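# Retract a sealant gun's rod using its thumb plate

## Task

Slide the sealant gun's rod fully back. It only moves backward while the small thumb plate on the rod, just behind the handle, is held pushed toward the front of the gun. The gun must never enter or cross above the marked areas around either arm's base, or the task fails. At the end the gun must sit on the table and not lean or rest on anything else, and the retracted rod must stay put without the robot holding it. Release the gun, move the grippers away, and then declare that you are done; without that declaration the task fails.

## Robot and tools

Robot: two arms, left_arm and right_arm, each ending in a parallel two-finger gripper. All poses share one scene frame. Its origin is on the table surface midway between the arm bases, +x points out across the table, +z points up, and left_arm sits on the +y side. The names left and right are labels only and do not match image sides. On a gripper, the fingers extend along its own +z axis and close along its own y axis. end_effector_position is the point between the finger pads, roughly 1 cm short of the tips. Reported hand positions can be a little off, more so at long reach.

Row layout (used by both motion tools): one flat list of 16 numbers covering both arms, even if only one moves. The order is left_arm x, y, z, qw, qx, qy, qz, opening, then the same eight for right_arm. x, y, z are an absolute target position in metres in the scene frame; qw, qx, qy, qz are an absolute target orientation quaternion, w first. Opening runs from -1 (closed) to +1 (fully open, 0.093 m); it is a target, not an offset. To hold an arm still, repeat its full pose and opening from the last result before it stopped; to keep an orientation, resend the same quaternion every time rather than copying a drifted reading.

execute_actions(actions): a list of up to 15 actions, run in order. Each action is a table of up to 15 rows, one row per 1/30 s control step; if there are fewer rows, the last one is repeated to fill 15 steps. An empty list just returns the current state and images. An action is rejected for both arms if any target lies more than 0.6 m from that gripper's current position along any of the gripper's own axes. If any action is malformed, or the first one fails that test against the latest reported state, nothing runs.

move(target, speed, blocking): target is one 16-number row of absolute poses. Each gripper travels in a straight line toward its pose, turning the short way; both arms finish together, taking 0.5 to 10 s (cut off at 10 s). speed is the top path speed in m/s, 0.002 to 0.5, default 0.25; turning is capped at twice that in rad/s. Paths ignore obstacles and the other arm. Grippers lag and may overshoot the speed, especially with a nearly straight arm. Faster contact hits harder, and aiming further past a contact presses harder. The opening is applied at the start. With blocking=false the call returns after 0.5 s while motion continues; use wait(0) to check, and call wait or stop before sending other motions. The result adds a move: line giving the ending (done, off_target, moving, held, fault) and limits (paced = pose clipped, held = some steps blocked, after which the arm may surge), plus each gripper's distance to its pose.

wait(seconds): 0 to 10 s of holding the last command; returns early if a running move ends. stop(): brakes a running move (needs room; fingers keep moving). zoom_image(camera, region): magnifies part of the latest image from cam_high, cam_low, cam_left_wrist or cam_right_wrist (each 504x504); region is [x0, y0, x1, y1] in pixels from the top-left, at most 504 by 504. finished_scene(scene): pass the current scene's number to end it; irreversible, and the result reports success.

Controller behaviour: each step the commanded pose is clipped to within 70 mm and 16 degrees of the measured pose, then joints are driven by damped inverse kinematics, favouring position over orientation. Far targets need several actions; after an action an arm continues only to its last clipped pose. Joint friction can leave the gripper up to about 31 mm short, and tiny commands may do nothing. Hand target lines show the pose currently being pursued. A pose unreachable line means the clearance check altered or blocked that arm's command. HELD in step readings marks steps where an arm's command was held back. Joint ranges (rad): waist -2.618 to 3.054, shoulder 0 to 3.142, elbow 0 to 3.142, wrist pitch -1.571 to 1.571, wrist yaw -1.571 to 1.571, wrist roll -2.094 to 2.094; elbows stop just short of straight.

Gripping: grip_measured is the finger motor position on the -1 to +1 scale. Pads meet near -0.94 and each millimetre of object width adds about 0.0208; each gripper may read off by up to about 0.02 consistently. Fingers halt on contact while the motor continues, so the reading barely reveals contact. Commanding further below the object's width reading squeezes harder, up to roughly 50 to 62 N per pad (less on thin parts under about 5 mm; first contact can spike). Keep sending the closing value to keep holding. The last entry of each arm's Joint positions is the opening in metres, which bottoms out at zero.

Heat: holding loads warms motors, even between calls. MOTOR HOT appears at 75 °C; at 90 °C that arm halts for 10 s; at 100 °C it drops everything until cooled. These are reported as OVER-TEMPERATURE FAULT lines.

Avoid: the gun entering or passing over the base zones, anything leaving the table, the gun ending on another object, arms colliding or pushing each other, dropping or slamming objects, and very hard pushes. Loose objects may occasionally get nudged by outside forces. Suggested order: inspect with the cameras, steady the gun, press the thumb plate toward the gun's front while drawing the rod fully back, release, retract both grippers, then call finished_scene.

Each tool is called after ">>>" as a command line: name --argument value for each argument, lists and objects as JSON in quotes; but a table of rows of numbers goes row by row, as --pt "numbers of a row", without its own name.

## Session

>>> execute_actions --actions '[]'

Scene clock: 0.00 s.
left_arm: end_effector_position=(+0.2200, +0.5028, +0.2495) grip_measured=+1.000 end_effector_quat_wxyz=(+0.045, +0.767, -0.285, +0.573) | right_arm: end_effector_position=(+0.1151, -0.6354, +0.2602) grip_measured=+0.982 end_effector_quat_wxyz=(+0.616, +0.251, +0.651, -0.367)
Joint positions: left_arm=[ 1.292  1.398  1.184 -1.451  1.224 -1.193  0.093] | right_arm=[-1.421  1.397  0.66   0.772 -0.684 -0.148  0.092]
Joint velocities: left_arm=[-0.017 -0.007 -0.012 -0.007 -0.037 -0.037  0.   ] | right_arm=[ 0.007  0.007 -0.027 -0.037 -0.022 -0.066  0.002]
Hand target (left_arm): +0.220, +0.503, +0.250; +0.045, +0.767, -0.285, +0.573
Hand target (right_arm): +0.115, -0.635, +0.260; +0.616, +0.251, +0.651, -0.367

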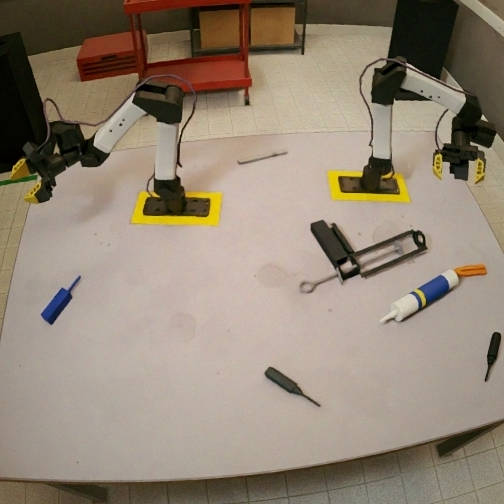

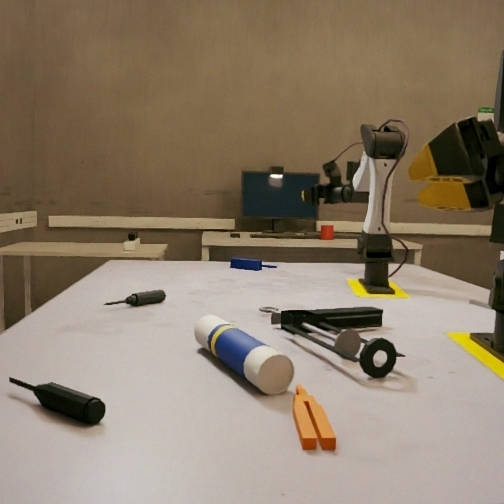

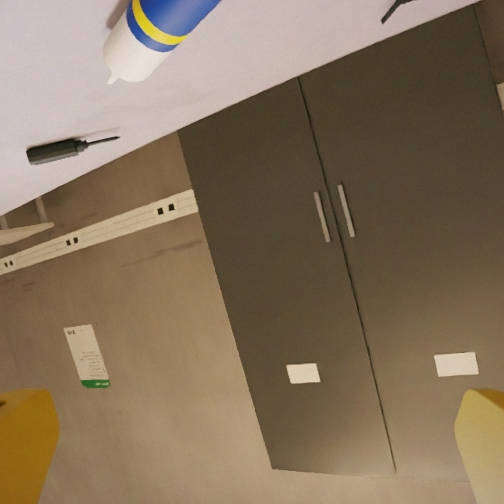

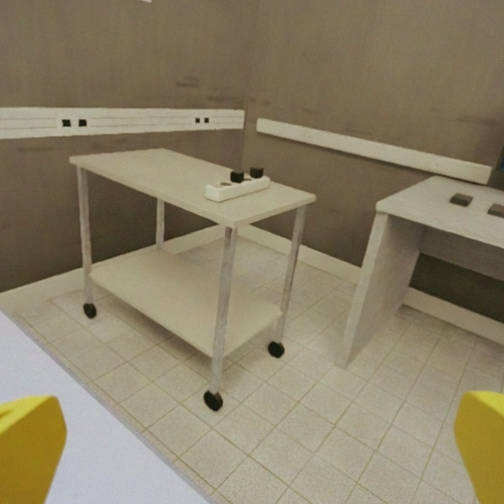

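>>> move --target '[0.3,0.3,0.2,0,-0.13,0.99,0,1,0.28,-0.15,0.2,-0.207,0.5,0.83,0.125,0.4]' --speed 0.4

>>> move --target '[0.31,0.26,0.13,0,-0.13,0.99,0,1,0.345,0.09,0.09,-0.207,0.5,0.83,0.125,0.4]' --speed 0.2

Scene clock: 10.80 s.
left_arm: end_effector_position=(+0.2920, +0.3029, +0.1982) grip_measured=+1.000 end_effector_quat_wxyz=(+0.015, -0.139, +0.990, -0.004) | right_arm: end_effector_position=(+0.2769, -0.1493, +0.1932) grip_measured=+0.403 end_effector_quat_wxyz=(-0.144, +0.503, +0.833, +0.178)
Joint positions: left_arm=[-0.089  1.713  1.736 -1.563 -0.003 -0.491  0.093] | right_arm=[ 0.203  1.592  1.513 -1.542 -0.46   1.109  0.065]
Joint velocities: left_arm=[-0.017 -0.002 -0.012 -0.022  0.022 -0.081  0.   ] | right_arm=[-0.022 -0.012  0.002  0.037 -0.11  -0.022 -0.   ]
Hand target (left_arm): +0.295, +0.303, +0.201; +0.018, -0.134, +0.991, +0.001
Hand target (right_arm): +0.278, -0.145, +0.194; -0.155, +0.504, +0.831, +0.178
Off the commanded pose (left_arm): 0.009 m, 2 deg.
Off the commanded pose (right_arm): 0.007 m, 10 deg.
joint sent to its limit (left arm) — the command would take joint 4 (wrist pitch) past its lower limit, so that joint was sent only as far as its limit.
joint sent to its limit (right arm) — the command would take joint 4 (wrist pitch) past its lower limit, so that joint was sent only as far as its limit.
move: off_target (right_arm)

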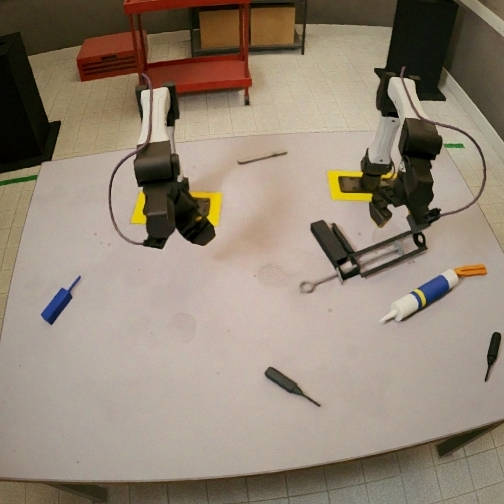

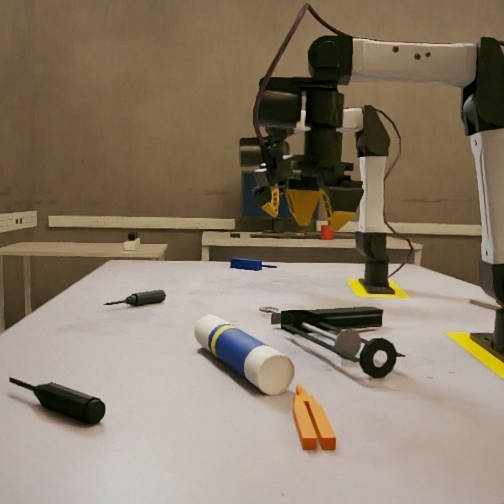

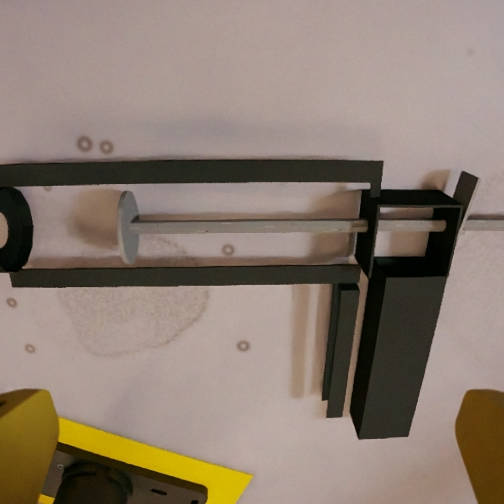

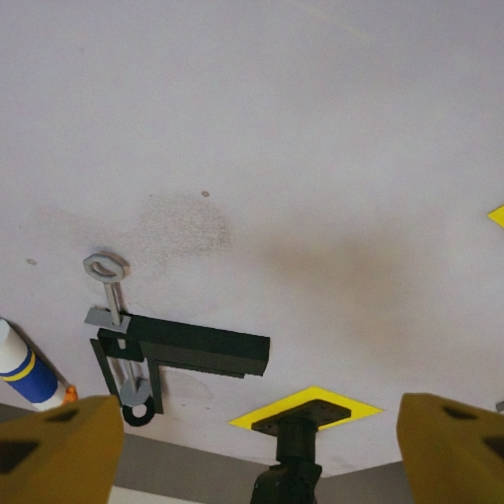

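Scene clock: 12.70 s.
left_arm: end_effector_position=(+0.3137, +0.2616, +0.1412) grip_measured=+1.000 end_effector_quat_wxyz=(+0.014, -0.131, +0.991, -0.005) | right_arm: end_effector_position=(+0.3414, +0.0916, +0.0940) grip_measured=+0.403 end_effector_quat_wxyz=(-0.205, +0.496, +0.833, +0.136)
Joint positions: left_arm=[-0.195  1.804  1.617 -1.354 -0.003 -0.58   0.093] | right_arm=[ 0.78   2.226  1.958 -1.214 -0.49   1.708  0.065]
Joint velocities: left_arm=[ 0.002  0.012 -0.017  0.095  0.051  0.066  0.   ] | right_arm=[-0.007 -0.002  0.002  0.037 -0.037 -0.007 -0.001]
Hand target (left_arm): +0.310, +0.260, +0.130; +0.000, -0.130, +0.991, +0.000
Hand target (right_arm): +0.340, +0.094, +0.090; -0.213, +0.499, +0.830, +0.130
Off the commanded pose (left_arm): 0.012 m, 2 deg.
Off the commanded pose (right_arm): 0.006 m, 1 deg.
move: off_target (left_arm)

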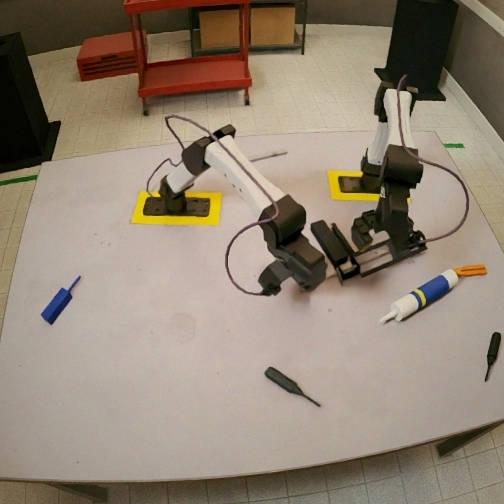

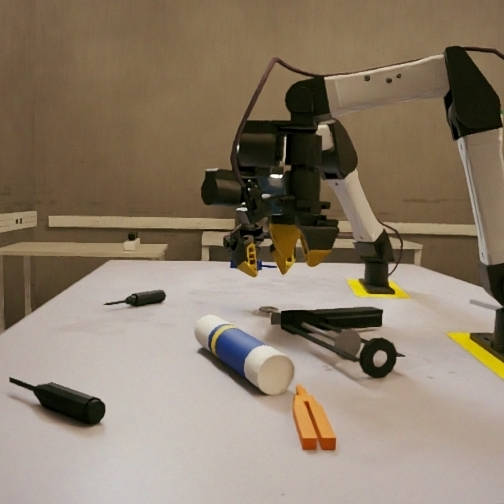

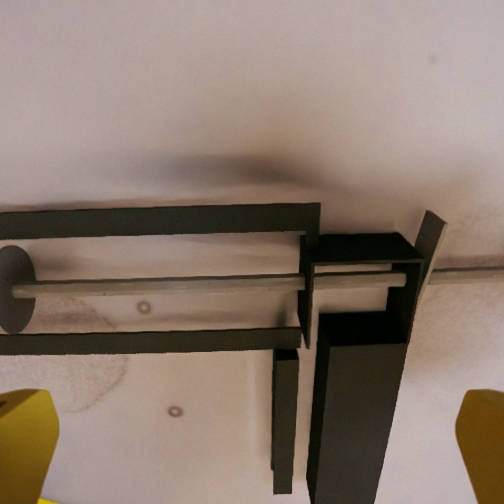

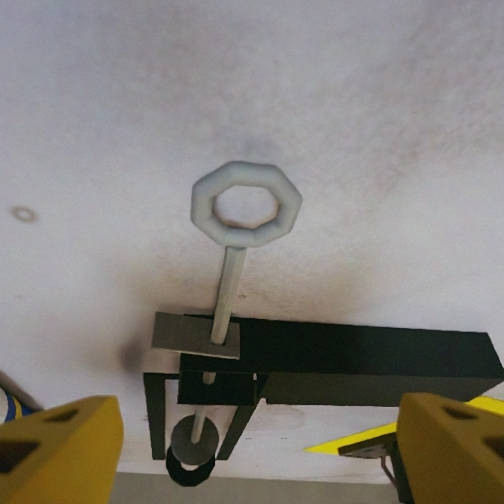

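>>> move --target '[0.33,0.225,0.07,0,-0.13,0.99,0,0.9,0.345,0.088,0.045,-0.207,0.5,0.83,0.125,0.4]' --speed 0.08

Scene clock: 18.57 s.
left_arm: end_effector_position=(+0.3354, +0.2257, +0.0810) grip_measured=+0.902 end_effector_quat_wxyz=(+0.012, -0.130, +0.991, -0.005) | right_arm: end_effector_position=(+0.3438, +0.0933, +0.0594) grip_measured=+0.403 end_effector_quat_wxyz=(-0.206, +0.497, +0.832, +0.135)
Joint positions: left_arm=[-0.268  1.946  1.564 -1.163 -0.003 -0.652  0.088] | right_arm=[ 0.78   2.256  1.869 -1.099 -0.49   1.709  0.065]
Joint velocities: left_arm=[ 0.007  0.012 -0.007 -0.007 -0.066  0.022 -0.001] | right_arm=[ 0.007 -0.007  0.002  0.037 -0.007  0.007  0.   ]
Hand target (left_arm): +0.330, +0.225, +0.071; +0.000, -0.130, +0.992, +0.000
Hand target (right_arm): +0.345, +0.088, +0.045; -0.207, +0.501, +0.831, +0.125
Off the commanded pose (left_arm): 0.012 m, 1 deg.
Off the commanded pose (right_arm): 0.015 m, 1 deg.
move: off_target (left_arm, right_arm)

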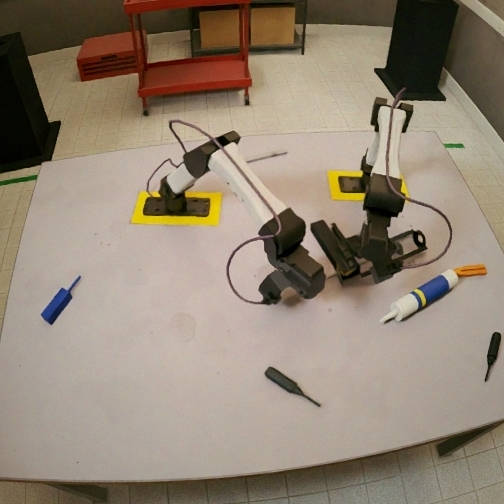

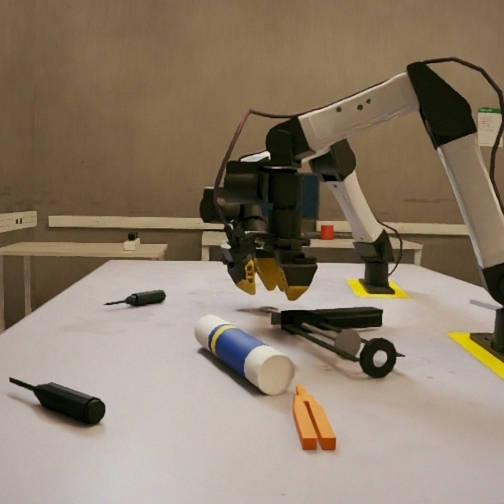

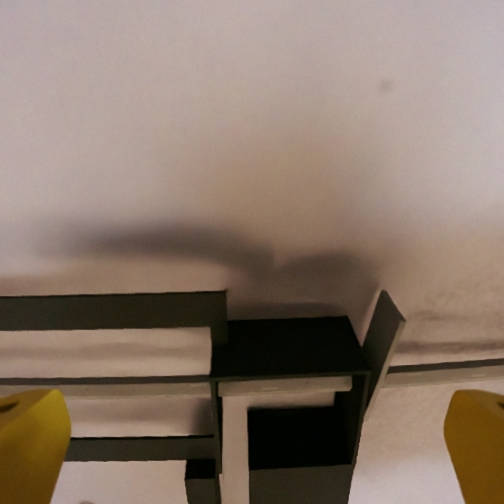

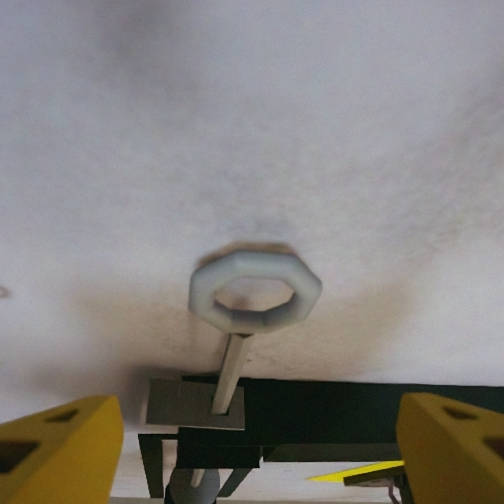

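>>> move --target '[0.326,0.213,0.05,0,-0.13,0.99,0,0.75,0.345,0.084,0.008,-0.207,0.5,0.83,0.125,0.4]' --speed 0.04

Scene clock: 23.00 s.
left_arm: end_effector_position=(+0.3331, +0.2135, +0.0624) grip_measured=+0.752 end_effector_quat_wxyz=(+0.014, -0.131, +0.991, -0.007) | right_arm: end_effector_position=(+0.3450, +0.0901, +0.0228) grip_measured=+0.403 end_effector_quat_wxyz=(-0.205, +0.497, +0.832, +0.135)
Joint positions: left_arm=[-0.301  1.964  1.514 -1.089 -0.003 -0.686  0.081] | right_arm=[ 0.772  2.286  1.772 -0.975 -0.49   1.7    0.065]
Joint velocities: left_arm=[ 0.012  0.002 -0.012 -0.022  0.051  0.022 -0.   ] | right_arm=[ 0.002 -0.002 -0.002 -0.007 -0.022  0.007  0.001]
Hand target (left_arm): +0.326, +0.213, +0.051; +0.000, -0.130, +0.991, +0.000
Hand target (right_arm): +0.345, +0.084, +0.008; -0.207, +0.501, +0.831, +0.125
Off the commanded pose (left_arm): 0.014 m, 2 deg.
Off the commanded pose (right_arm): 0.016 m, 1 deg.
move: off_target (left_arm, right_arm)

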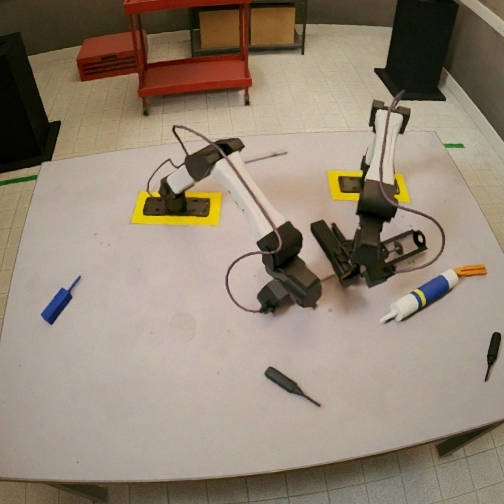

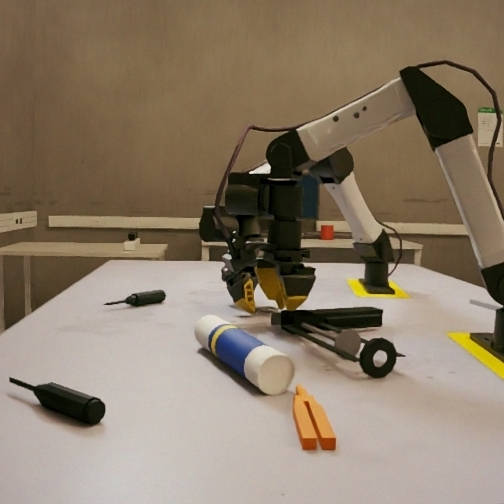

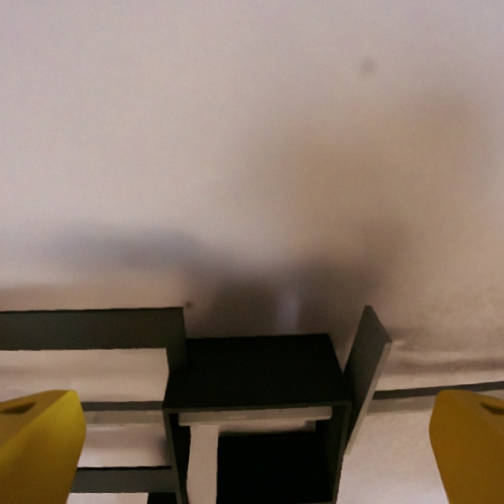

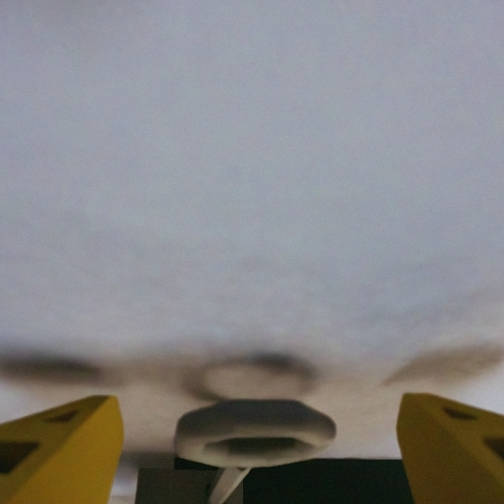

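>>> move --target '[0.32,0.213,0.005,0,-0.13,0.99,0,0.75,0.343,0.102,0.004,-0.207,0.5,0.83,0.125,0.4]' --speed 0.04

>>> move --target '[0.32,0.213,0.005,0,-0.13,0.99,0,-0.3,0.343,0.102,0.004,-0.207,0.5,0.83,0.125,-0.55]'

Scene clock: 27.00 s.
left_arm: end_effector_position=(+0.3301, +0.2145, +0.0316) grip_measured=+0.752 end_effector_quat_wxyz=(+0.020, -0.132, +0.991, -0.000) | right_arm: end_effector_position=(+0.3431, +0.0957, +0.0185) grip_measured=+0.403 end_effector_quat_wxyz=(-0.207, +0.501, +0.829, +0.133)
Joint positions: left_arm=[-0.309  1.982  1.412 -0.967 -0.021 -0.696  0.081] | right_arm=[ 0.785  2.298  1.774 -0.961 -0.491  1.725  0.065]
Joint velocities: left_arm=[-0.022  0.002  0.007 -0.022  0.066  0.007  0.   ] | right_arm=[-0.017 -0.007  0.002 -0.022  0.007  0.007 -0.001]
Hand target (left_arm): +0.319, +0.214, +0.007; -0.001, -0.130, +0.991, +0.001
Hand target (right_arm): +0.342, +0.102, +0.004; -0.207, +0.500, +0.831, +0.126
Off the commanded pose (left_arm): 0.029 m, 2 deg.
Off the commanded pose (right_arm): 0.016 m, 1 deg.
move: off_target (left_arm, right_arm)

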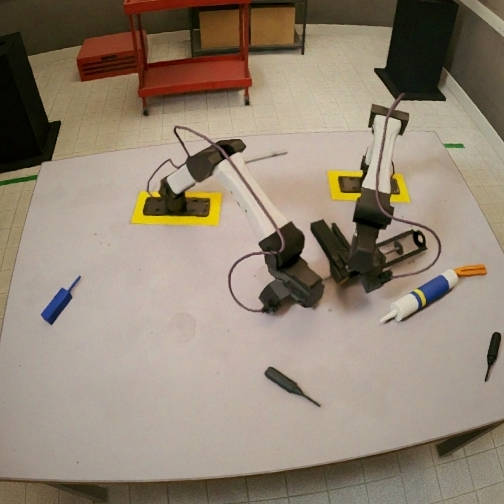

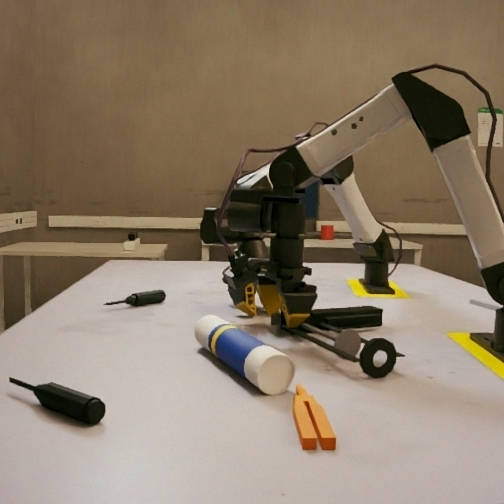

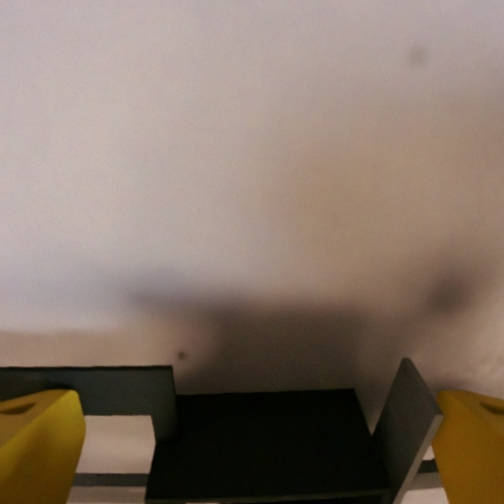

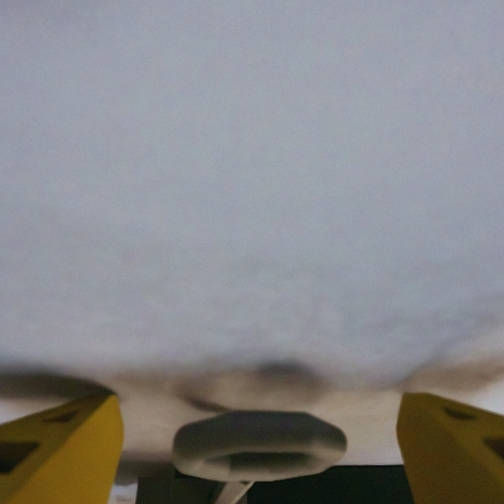

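Scene clock: 27.80 s.
left_arm: end_effector_position=(+0.3368, +0.2006, +0.0264) grip_measured=-0.298 end_effector_quat_wxyz=(+0.032, -0.123, +0.991, -0.029) | right_arm: end_effector_position=(+0.3426, +0.0998, +0.0183) grip_measured=-0.371 end_effector_quat_wxyz=(-0.210, +0.497, +0.830, +0.138)
Joint positions: left_arm=[-0.319  1.988  1.396 -0.894  0.016 -0.689  0.031] | right_arm=[ 0.79   2.301  1.776 -0.95  -0.499  1.725  0.027]
Joint velocities: left_arm=[ 0.002  0.022  0.002 -0.051 -0.066  0.022  0.001] | right_arm=[ 0.007 -0.022 -0.002 -0.051 -0.081 -0.037  0.   ]
Hand target (left_arm): +0.320, +0.213, +0.006; +0.000, -0.130, +0.992, +0.000
Hand target (right_arm): +0.343, +0.102, +0.004; -0.207, +0.501, +0.831, +0.125
Off the commanded pose (left_arm): 0.030 m, 5 deg.
Off the commanded pose (right_arm): 0.014 m, 2 deg.
move: off_target (left_arm, right_arm)

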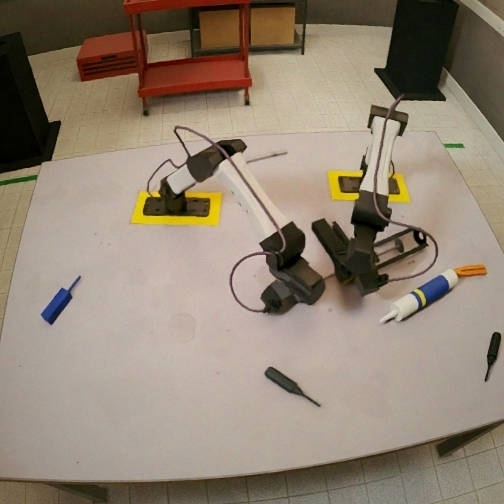

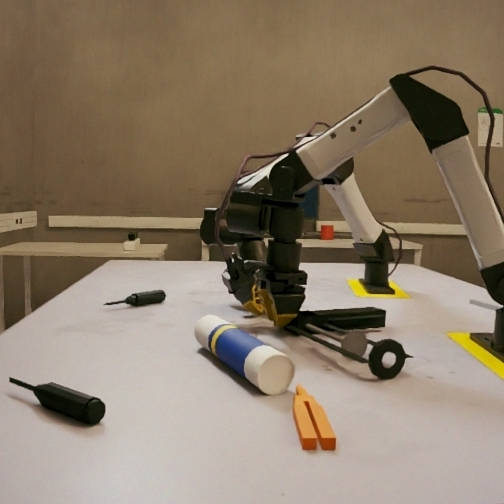

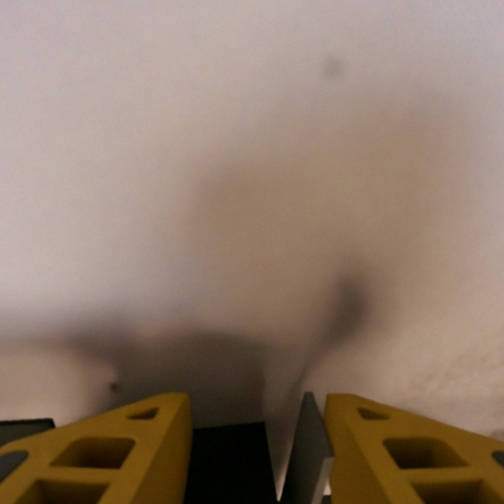

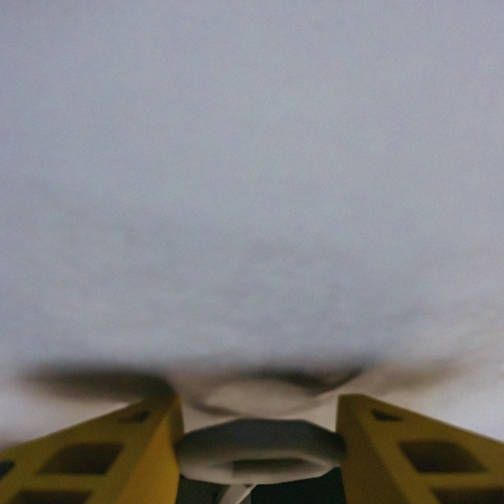

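>>> move --target '[0.325,0.205,0.065,0,-0.13,0.99,0,0.75,0.343,0.10,0.015,-0.207,0.5,0.83,0.125,-0.55]' --speed 0.06

>>> move --target '[0.312,0.208,0.045,0,-0.13,0.99,0,0.75,0.343,0.10,0.015,-0.207,0.5,0.83,0.125,-0.55]' --speed 0.04

Scene clock: 31.93 s.
left_arm: end_effector_position=(+0.3201, +0.2077, +0.0548) grip_measured=+0.748 end_effector_quat_wxyz=(-0.012, -0.130, +0.991, +0.003) | right_arm: end_effector_position=(+0.3432, +0.0993, +0.0194) grip_measured=-0.371 end_effector_quat_wxyz=(-0.205, +0.499, +0.831, +0.135)
Joint positions: left_arm=[-0.324  1.986  1.514 -1.123  0.008 -0.707  0.081] | right_arm=[ 0.792  2.301  1.784 -0.961 -0.487  1.727  0.027]
Joint velocities: left_arm=[-0.007 -0.017 -0.007  0.007 -0.022 -0.051 -0.001] | right_arm=[-0.002  0.017  0.017 -0.051 -0.081  0.051  0.   ]
Hand target (left_arm): +0.325, +0.205, +0.065; +0.000, -0.130, +0.992, +0.000
Hand target (right_arm): +0.343, +0.100, +0.015; -0.207, +0.501, +0.831, +0.126
Off the commanded pose (left_arm): 0.012 m, 1 deg.
Off the commanded pose (right_arm): 0.004 m, 1 deg.
move: off_target (left_arm)

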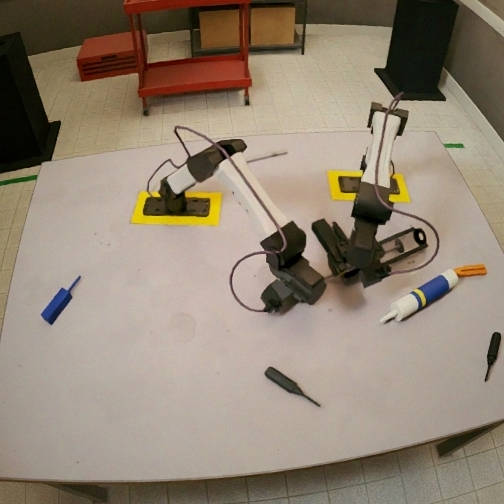

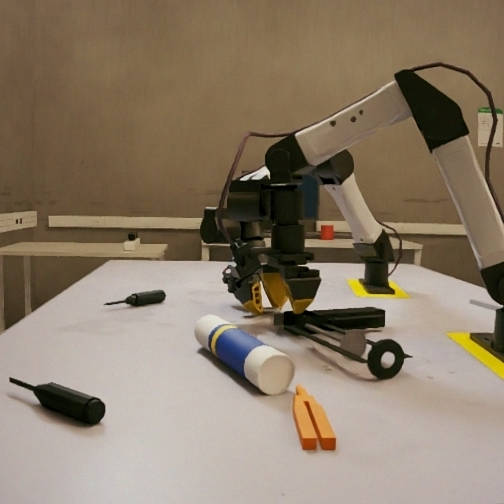

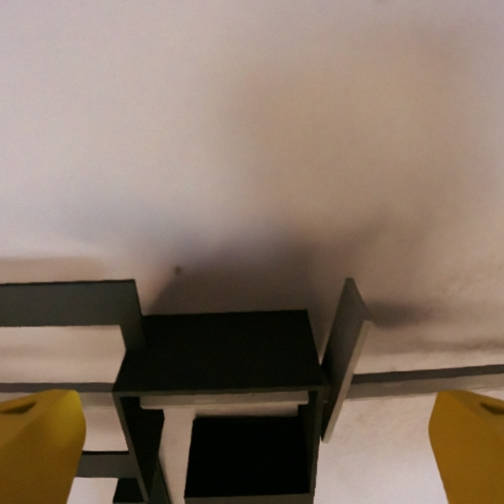

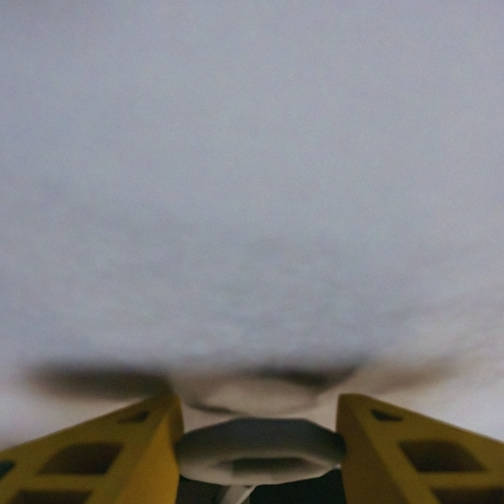

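Scene clock: 32.87 s.
left_arm: end_effector_position=(+0.3174, +0.2070, +0.0478) grip_measured=+0.748 end_effector_quat_wxyz=(-0.000, -0.131, +0.991, -0.005) | right_arm: end_effector_position=(+0.3432, +0.0993, +0.0194) grip_measured=-0.371 end_effector_quat_wxyz=(-0.205, +0.499, +0.831, +0.135)
Joint positions: left_arm=[-0.329  1.959  1.447 -1.054  0.008 -0.715  0.081] | right_arm=[ 0.792  2.301  1.784 -0.961 -0.487  1.727  0.027]
Joint velocities: left_arm=[-0.007  0.002  0.007  0.007  0.007  0.007  0.001] | right_arm=[-0.022 -0.002 -0.012 -0.022 -0.022  0.037 -0.001]
Hand target (left_arm): +0.312, +0.208, +0.045; -0.000, -0.130, +0.991, -0.000
Hand target (right_arm): +0.343, +0.100, +0.015; -0.207, +0.501, +0.831, +0.126
Off the commanded pose (left_arm): 0.006 m, 1 deg.
Off the commanded pose (right_arm): 0.004 m, 1 deg.
move: done

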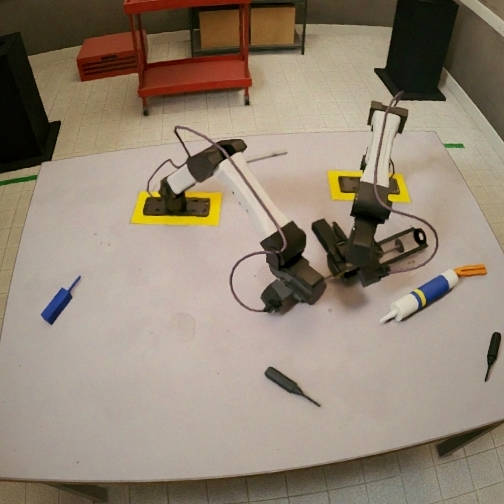

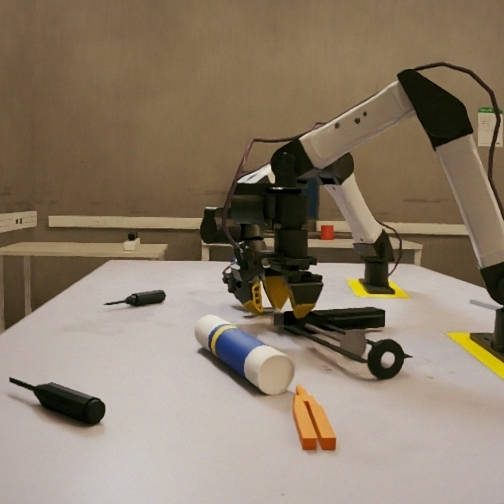

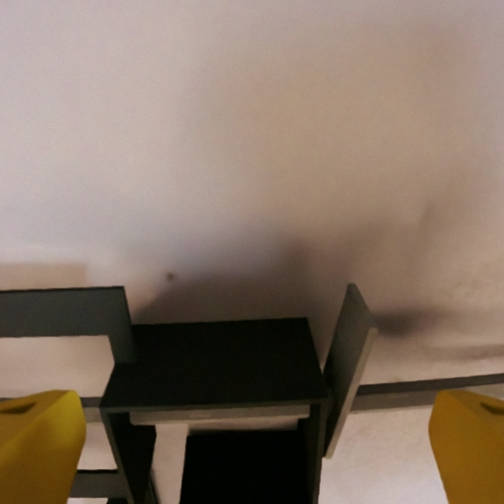

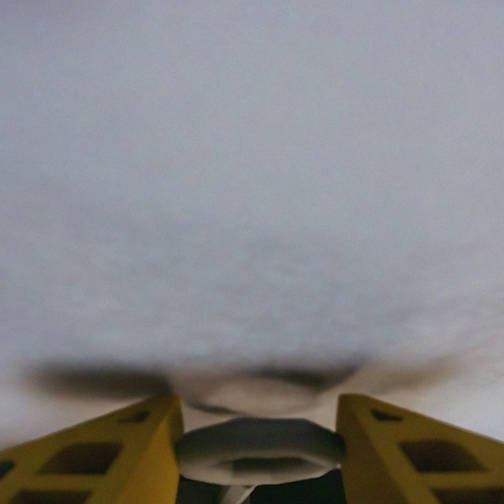

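>>> move --target '[0.308,0.217,0.036,0,-0.13,0.99,0,0.75,0.343,0.10,0.015,-0.207,0.5,0.83,0.125,-0.55]' --speed 0.03

>>> move --target '[0.306,0.217,0.008,0,-0.13,0.99,0,0.75,0.343,0.10,0.015,-0.207,0.5,0.83,0.125,-0.55]' --speed 0.03

Scene clock: 37.13 s.
left_arm: end_effector_position=(+0.3101, +0.2105, +0.0384) grip_measured=+0.748 end_effector_quat_wxyz=(-0.002, -0.128, +0.992, -0.004) | right_arm: end_effector_position=(+0.3432, +0.0993, +0.0194) grip_measured=-0.371 end_effector_quat_wxyz=(-0.205, +0.499, +0.831, +0.135)
Joint positions: left_arm=[-0.329  1.944  1.387 -1.014  0.008 -0.709  0.081] | right_arm=[ 0.792  2.301  1.784 -0.961 -0.487  1.727  0.027]
Joint velocities: left_arm=[ 0.002 -0.022  0.002  0.081  0.037  0.022 -0.001] | right_arm=[-0.017 -0.017  0.007 -0.037  0.037 -0.007 -0.   ]
Hand target (left_arm): +0.308, +0.217, +0.036; -0.000, -0.130, +0.991, +0.000
Hand target (right_arm): +0.343, +0.100, +0.015; -0.207, +0.501, +0.831, +0.126
Off the commanded pose (left_arm): 0.007 m, 1 deg.
Off the commanded pose (right_arm): 0.004 m, 1 deg.
move: done

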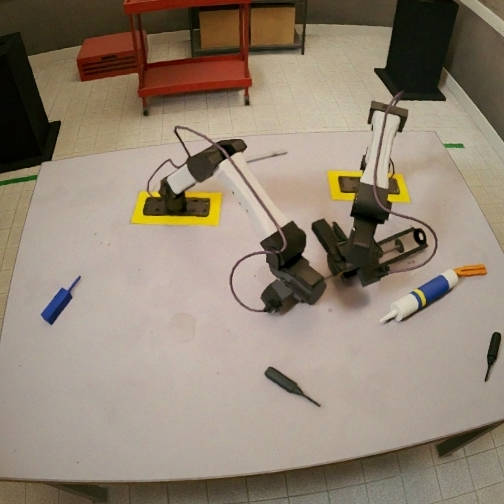

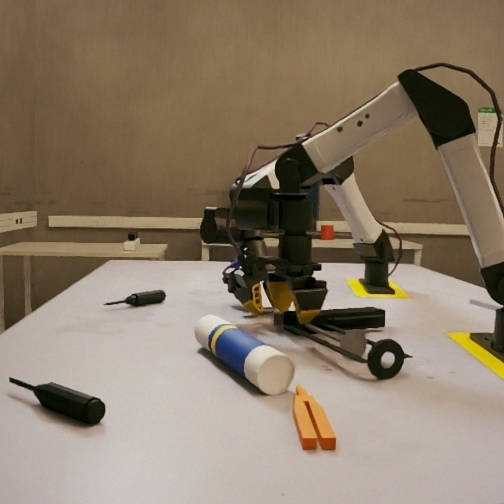

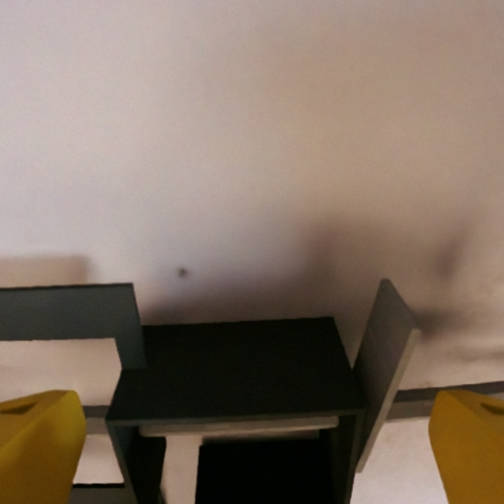

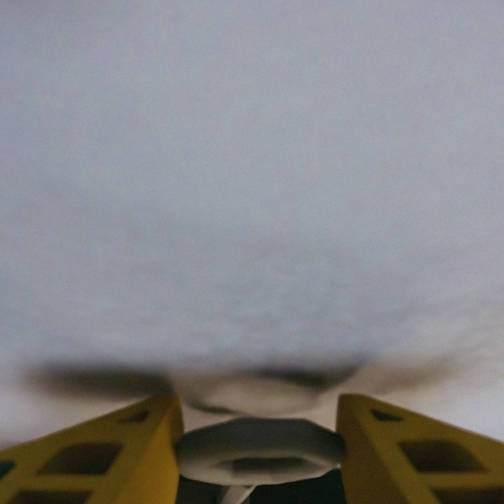

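Scene clock: 38.40 s.
left_arm: end_effector_position=(+0.3154, +0.2086, +0.0235) grip_measured=+0.748 end_effector_quat_wxyz=(+0.018, -0.128, +0.992, -0.015) | right_arm: end_effector_position=(+0.3434, +0.0987, +0.0191) grip_measured=-0.371 end_effector_quat_wxyz=(-0.203, +0.499, +0.832, +0.133)
Joint positions: left_arm=[-0.329  1.944  1.323 -0.904  0.005 -0.709  0.081] | right_arm=[ 0.792  2.301  1.784 -0.962 -0.483  1.727  0.027]
Joint velocities: left_arm=[-0.017 -0.012 -0.012  0.022 -0.051  0.007 -0.001] | right_arm=[-0.017 -0.027 -0.002  0.022 -0.007 -0.037 -0.   ]
Hand target (left_arm): +0.306, +0.217, +0.009; -0.000, -0.130, +0.992, -0.000
Hand target (right_arm): +0.343, +0.100, +0.015; -0.207, +0.501, +0.831, +0.125
Off the commanded pose (left_arm): 0.020 m, 3 deg.
Off the commanded pose (right_arm): 0.004 m, 1 deg.
move: off_target (left_arm)

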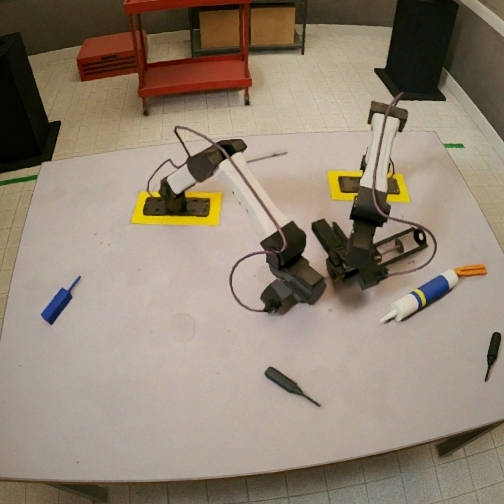

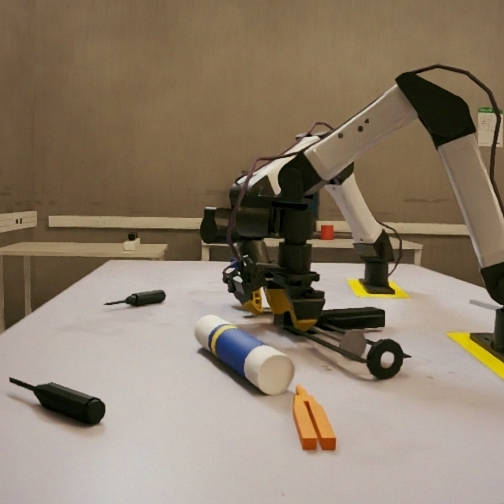

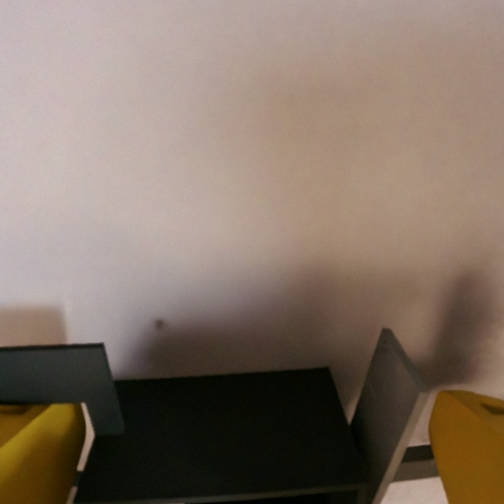

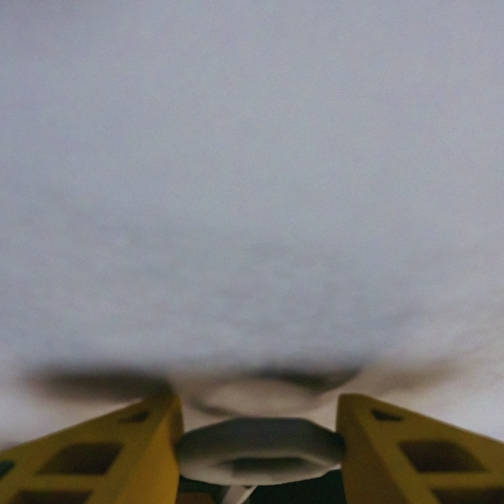

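>>> move --target '[0.306,0.235,0.012,0,-0.13,0.99,0,0.45,0.343,0.10,0.015,-0.207,0.5,0.83,0.125,-0.55]' --speed 0.02

>>> move --target '[0.308,0.226,0.015,0,-0.13,0.99,0,-0.3,0.343,0.10,0.015,-0.207,0.5,0.83,0.125,-0.55]'

Scene clock: 41.90 s.
left_arm: end_effector_position=(+0.3148, +0.2130, +0.0237) grip_measured=+0.451 end_effector_quat_wxyz=(+0.009, -0.124, +0.992, -0.033) | right_arm: end_effector_position=(+0.3438, +0.0987, +0.0190) grip_measured=-0.371 end_effector_quat_wxyz=(-0.202, +0.499, +0.832, +0.134)
Joint positions: left_arm=[-0.299  1.931  1.305 -0.894  0.047 -0.672  0.067] | right_arm=[ 0.792  2.301  1.784 -0.96  -0.482  1.728  0.027]
Joint velocities: left_arm=[-0.002 -0.022  0.002 -0.007 -0.081  0.037  0.   ] | right_arm=[-0.012  0.012  0.002 -0.022  0.022 -0.081  0.   ]
Hand target (left_arm): +0.306, +0.234, +0.013; -0.001, -0.130, +0.992, -0.000
Hand target (right_arm): +0.343, +0.100, +0.015; -0.207, +0.501, +0.831, +0.125
Off the commanded pose (left_arm): 0.026 m, 4 deg.
Off the commanded pose (right_arm): 0.004 m, 1 deg.
move: off_target (left_arm)

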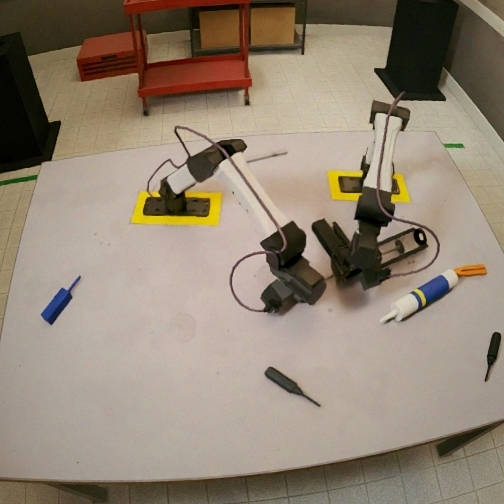

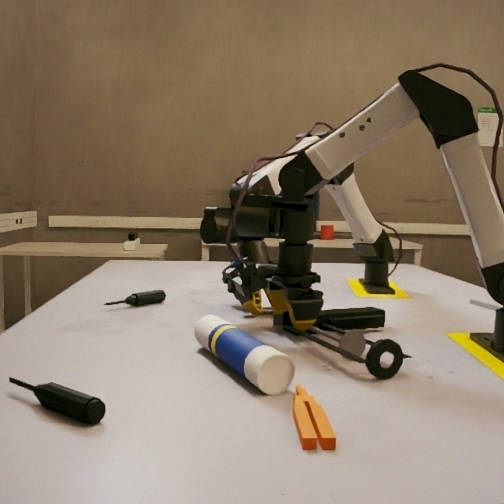

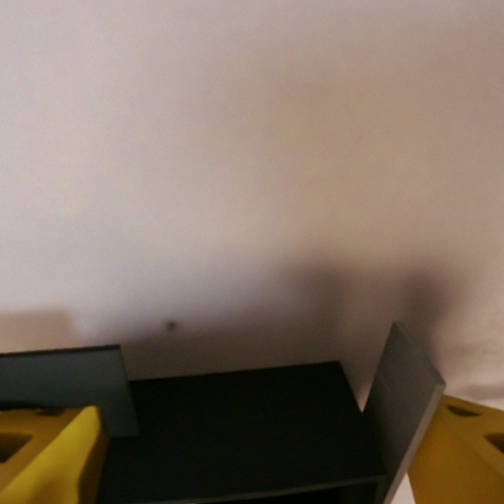

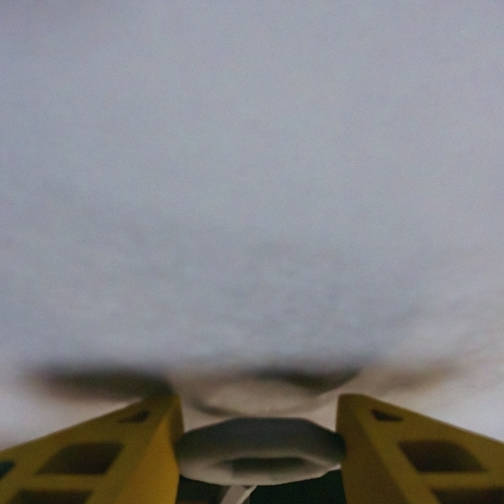

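Scene clock: 42.60 s.
left_arm: end_effector_position=(+0.3151, +0.2137, +0.0237) grip_measured=+0.081 end_effector_quat_wxyz=(+0.010, -0.126, +0.991, -0.032) | right_arm: end_effector_position=(+0.3439, +0.0982, +0.0187) grip_measured=-0.371 end_effector_quat_wxyz=(-0.201, +0.500, +0.832, +0.132)
Joint positions: left_arm=[-0.298  1.931  1.305 -0.895  0.045 -0.676  0.049] | right_arm=[ 0.792  2.301  1.784 -0.961 -0.478  1.729  0.027]
Joint velocities: left_arm=[-0.007 -0.022  0.017  0.037 -0.007 -0.066 -0.   ] | right_arm=[-0.022 -0.007  0.012 -0.081 -0.007 -0.022 -0.002]
Hand target (left_arm): +0.308, +0.226, +0.016; +0.000, -0.129, +0.992, -0.000
Hand target (right_arm): +0.343, +0.100, +0.015; -0.207, +0.501, +0.831, +0.126
Off the commanded pose (left_arm): 0.017 m, 4 deg.
Off the commanded pose (right_arm): 0.004 m, 1 deg.
move: off_target (left_arm)

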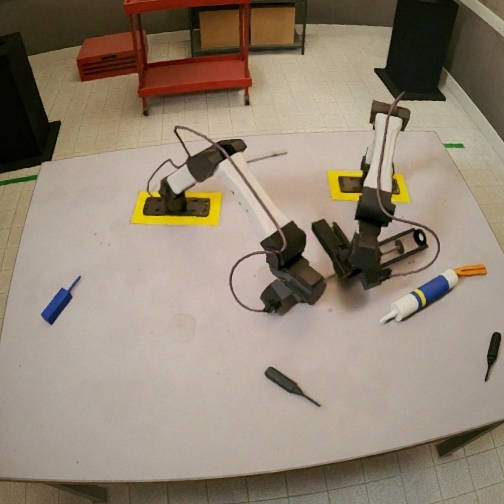

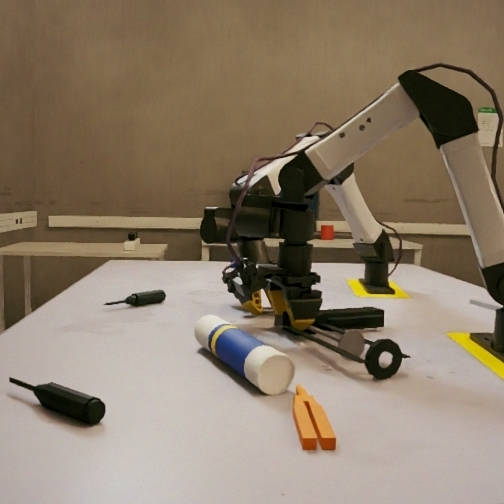

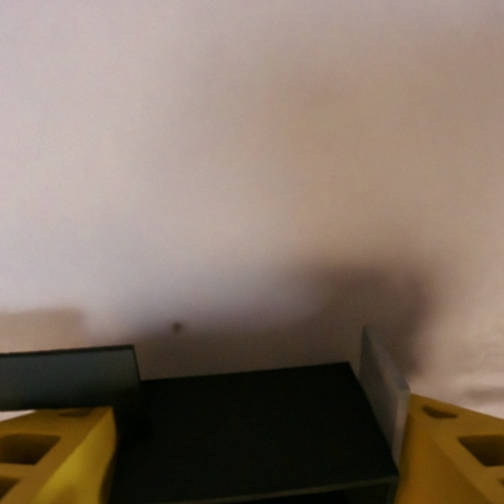

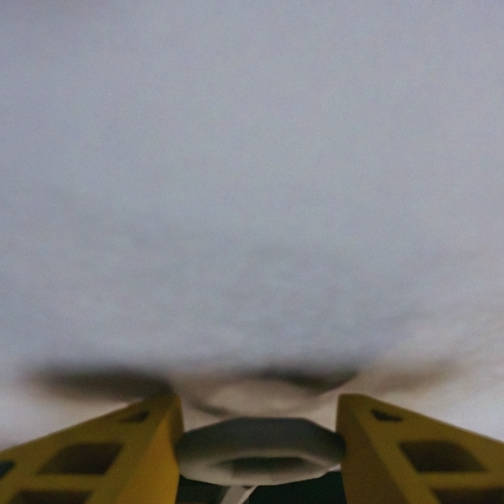

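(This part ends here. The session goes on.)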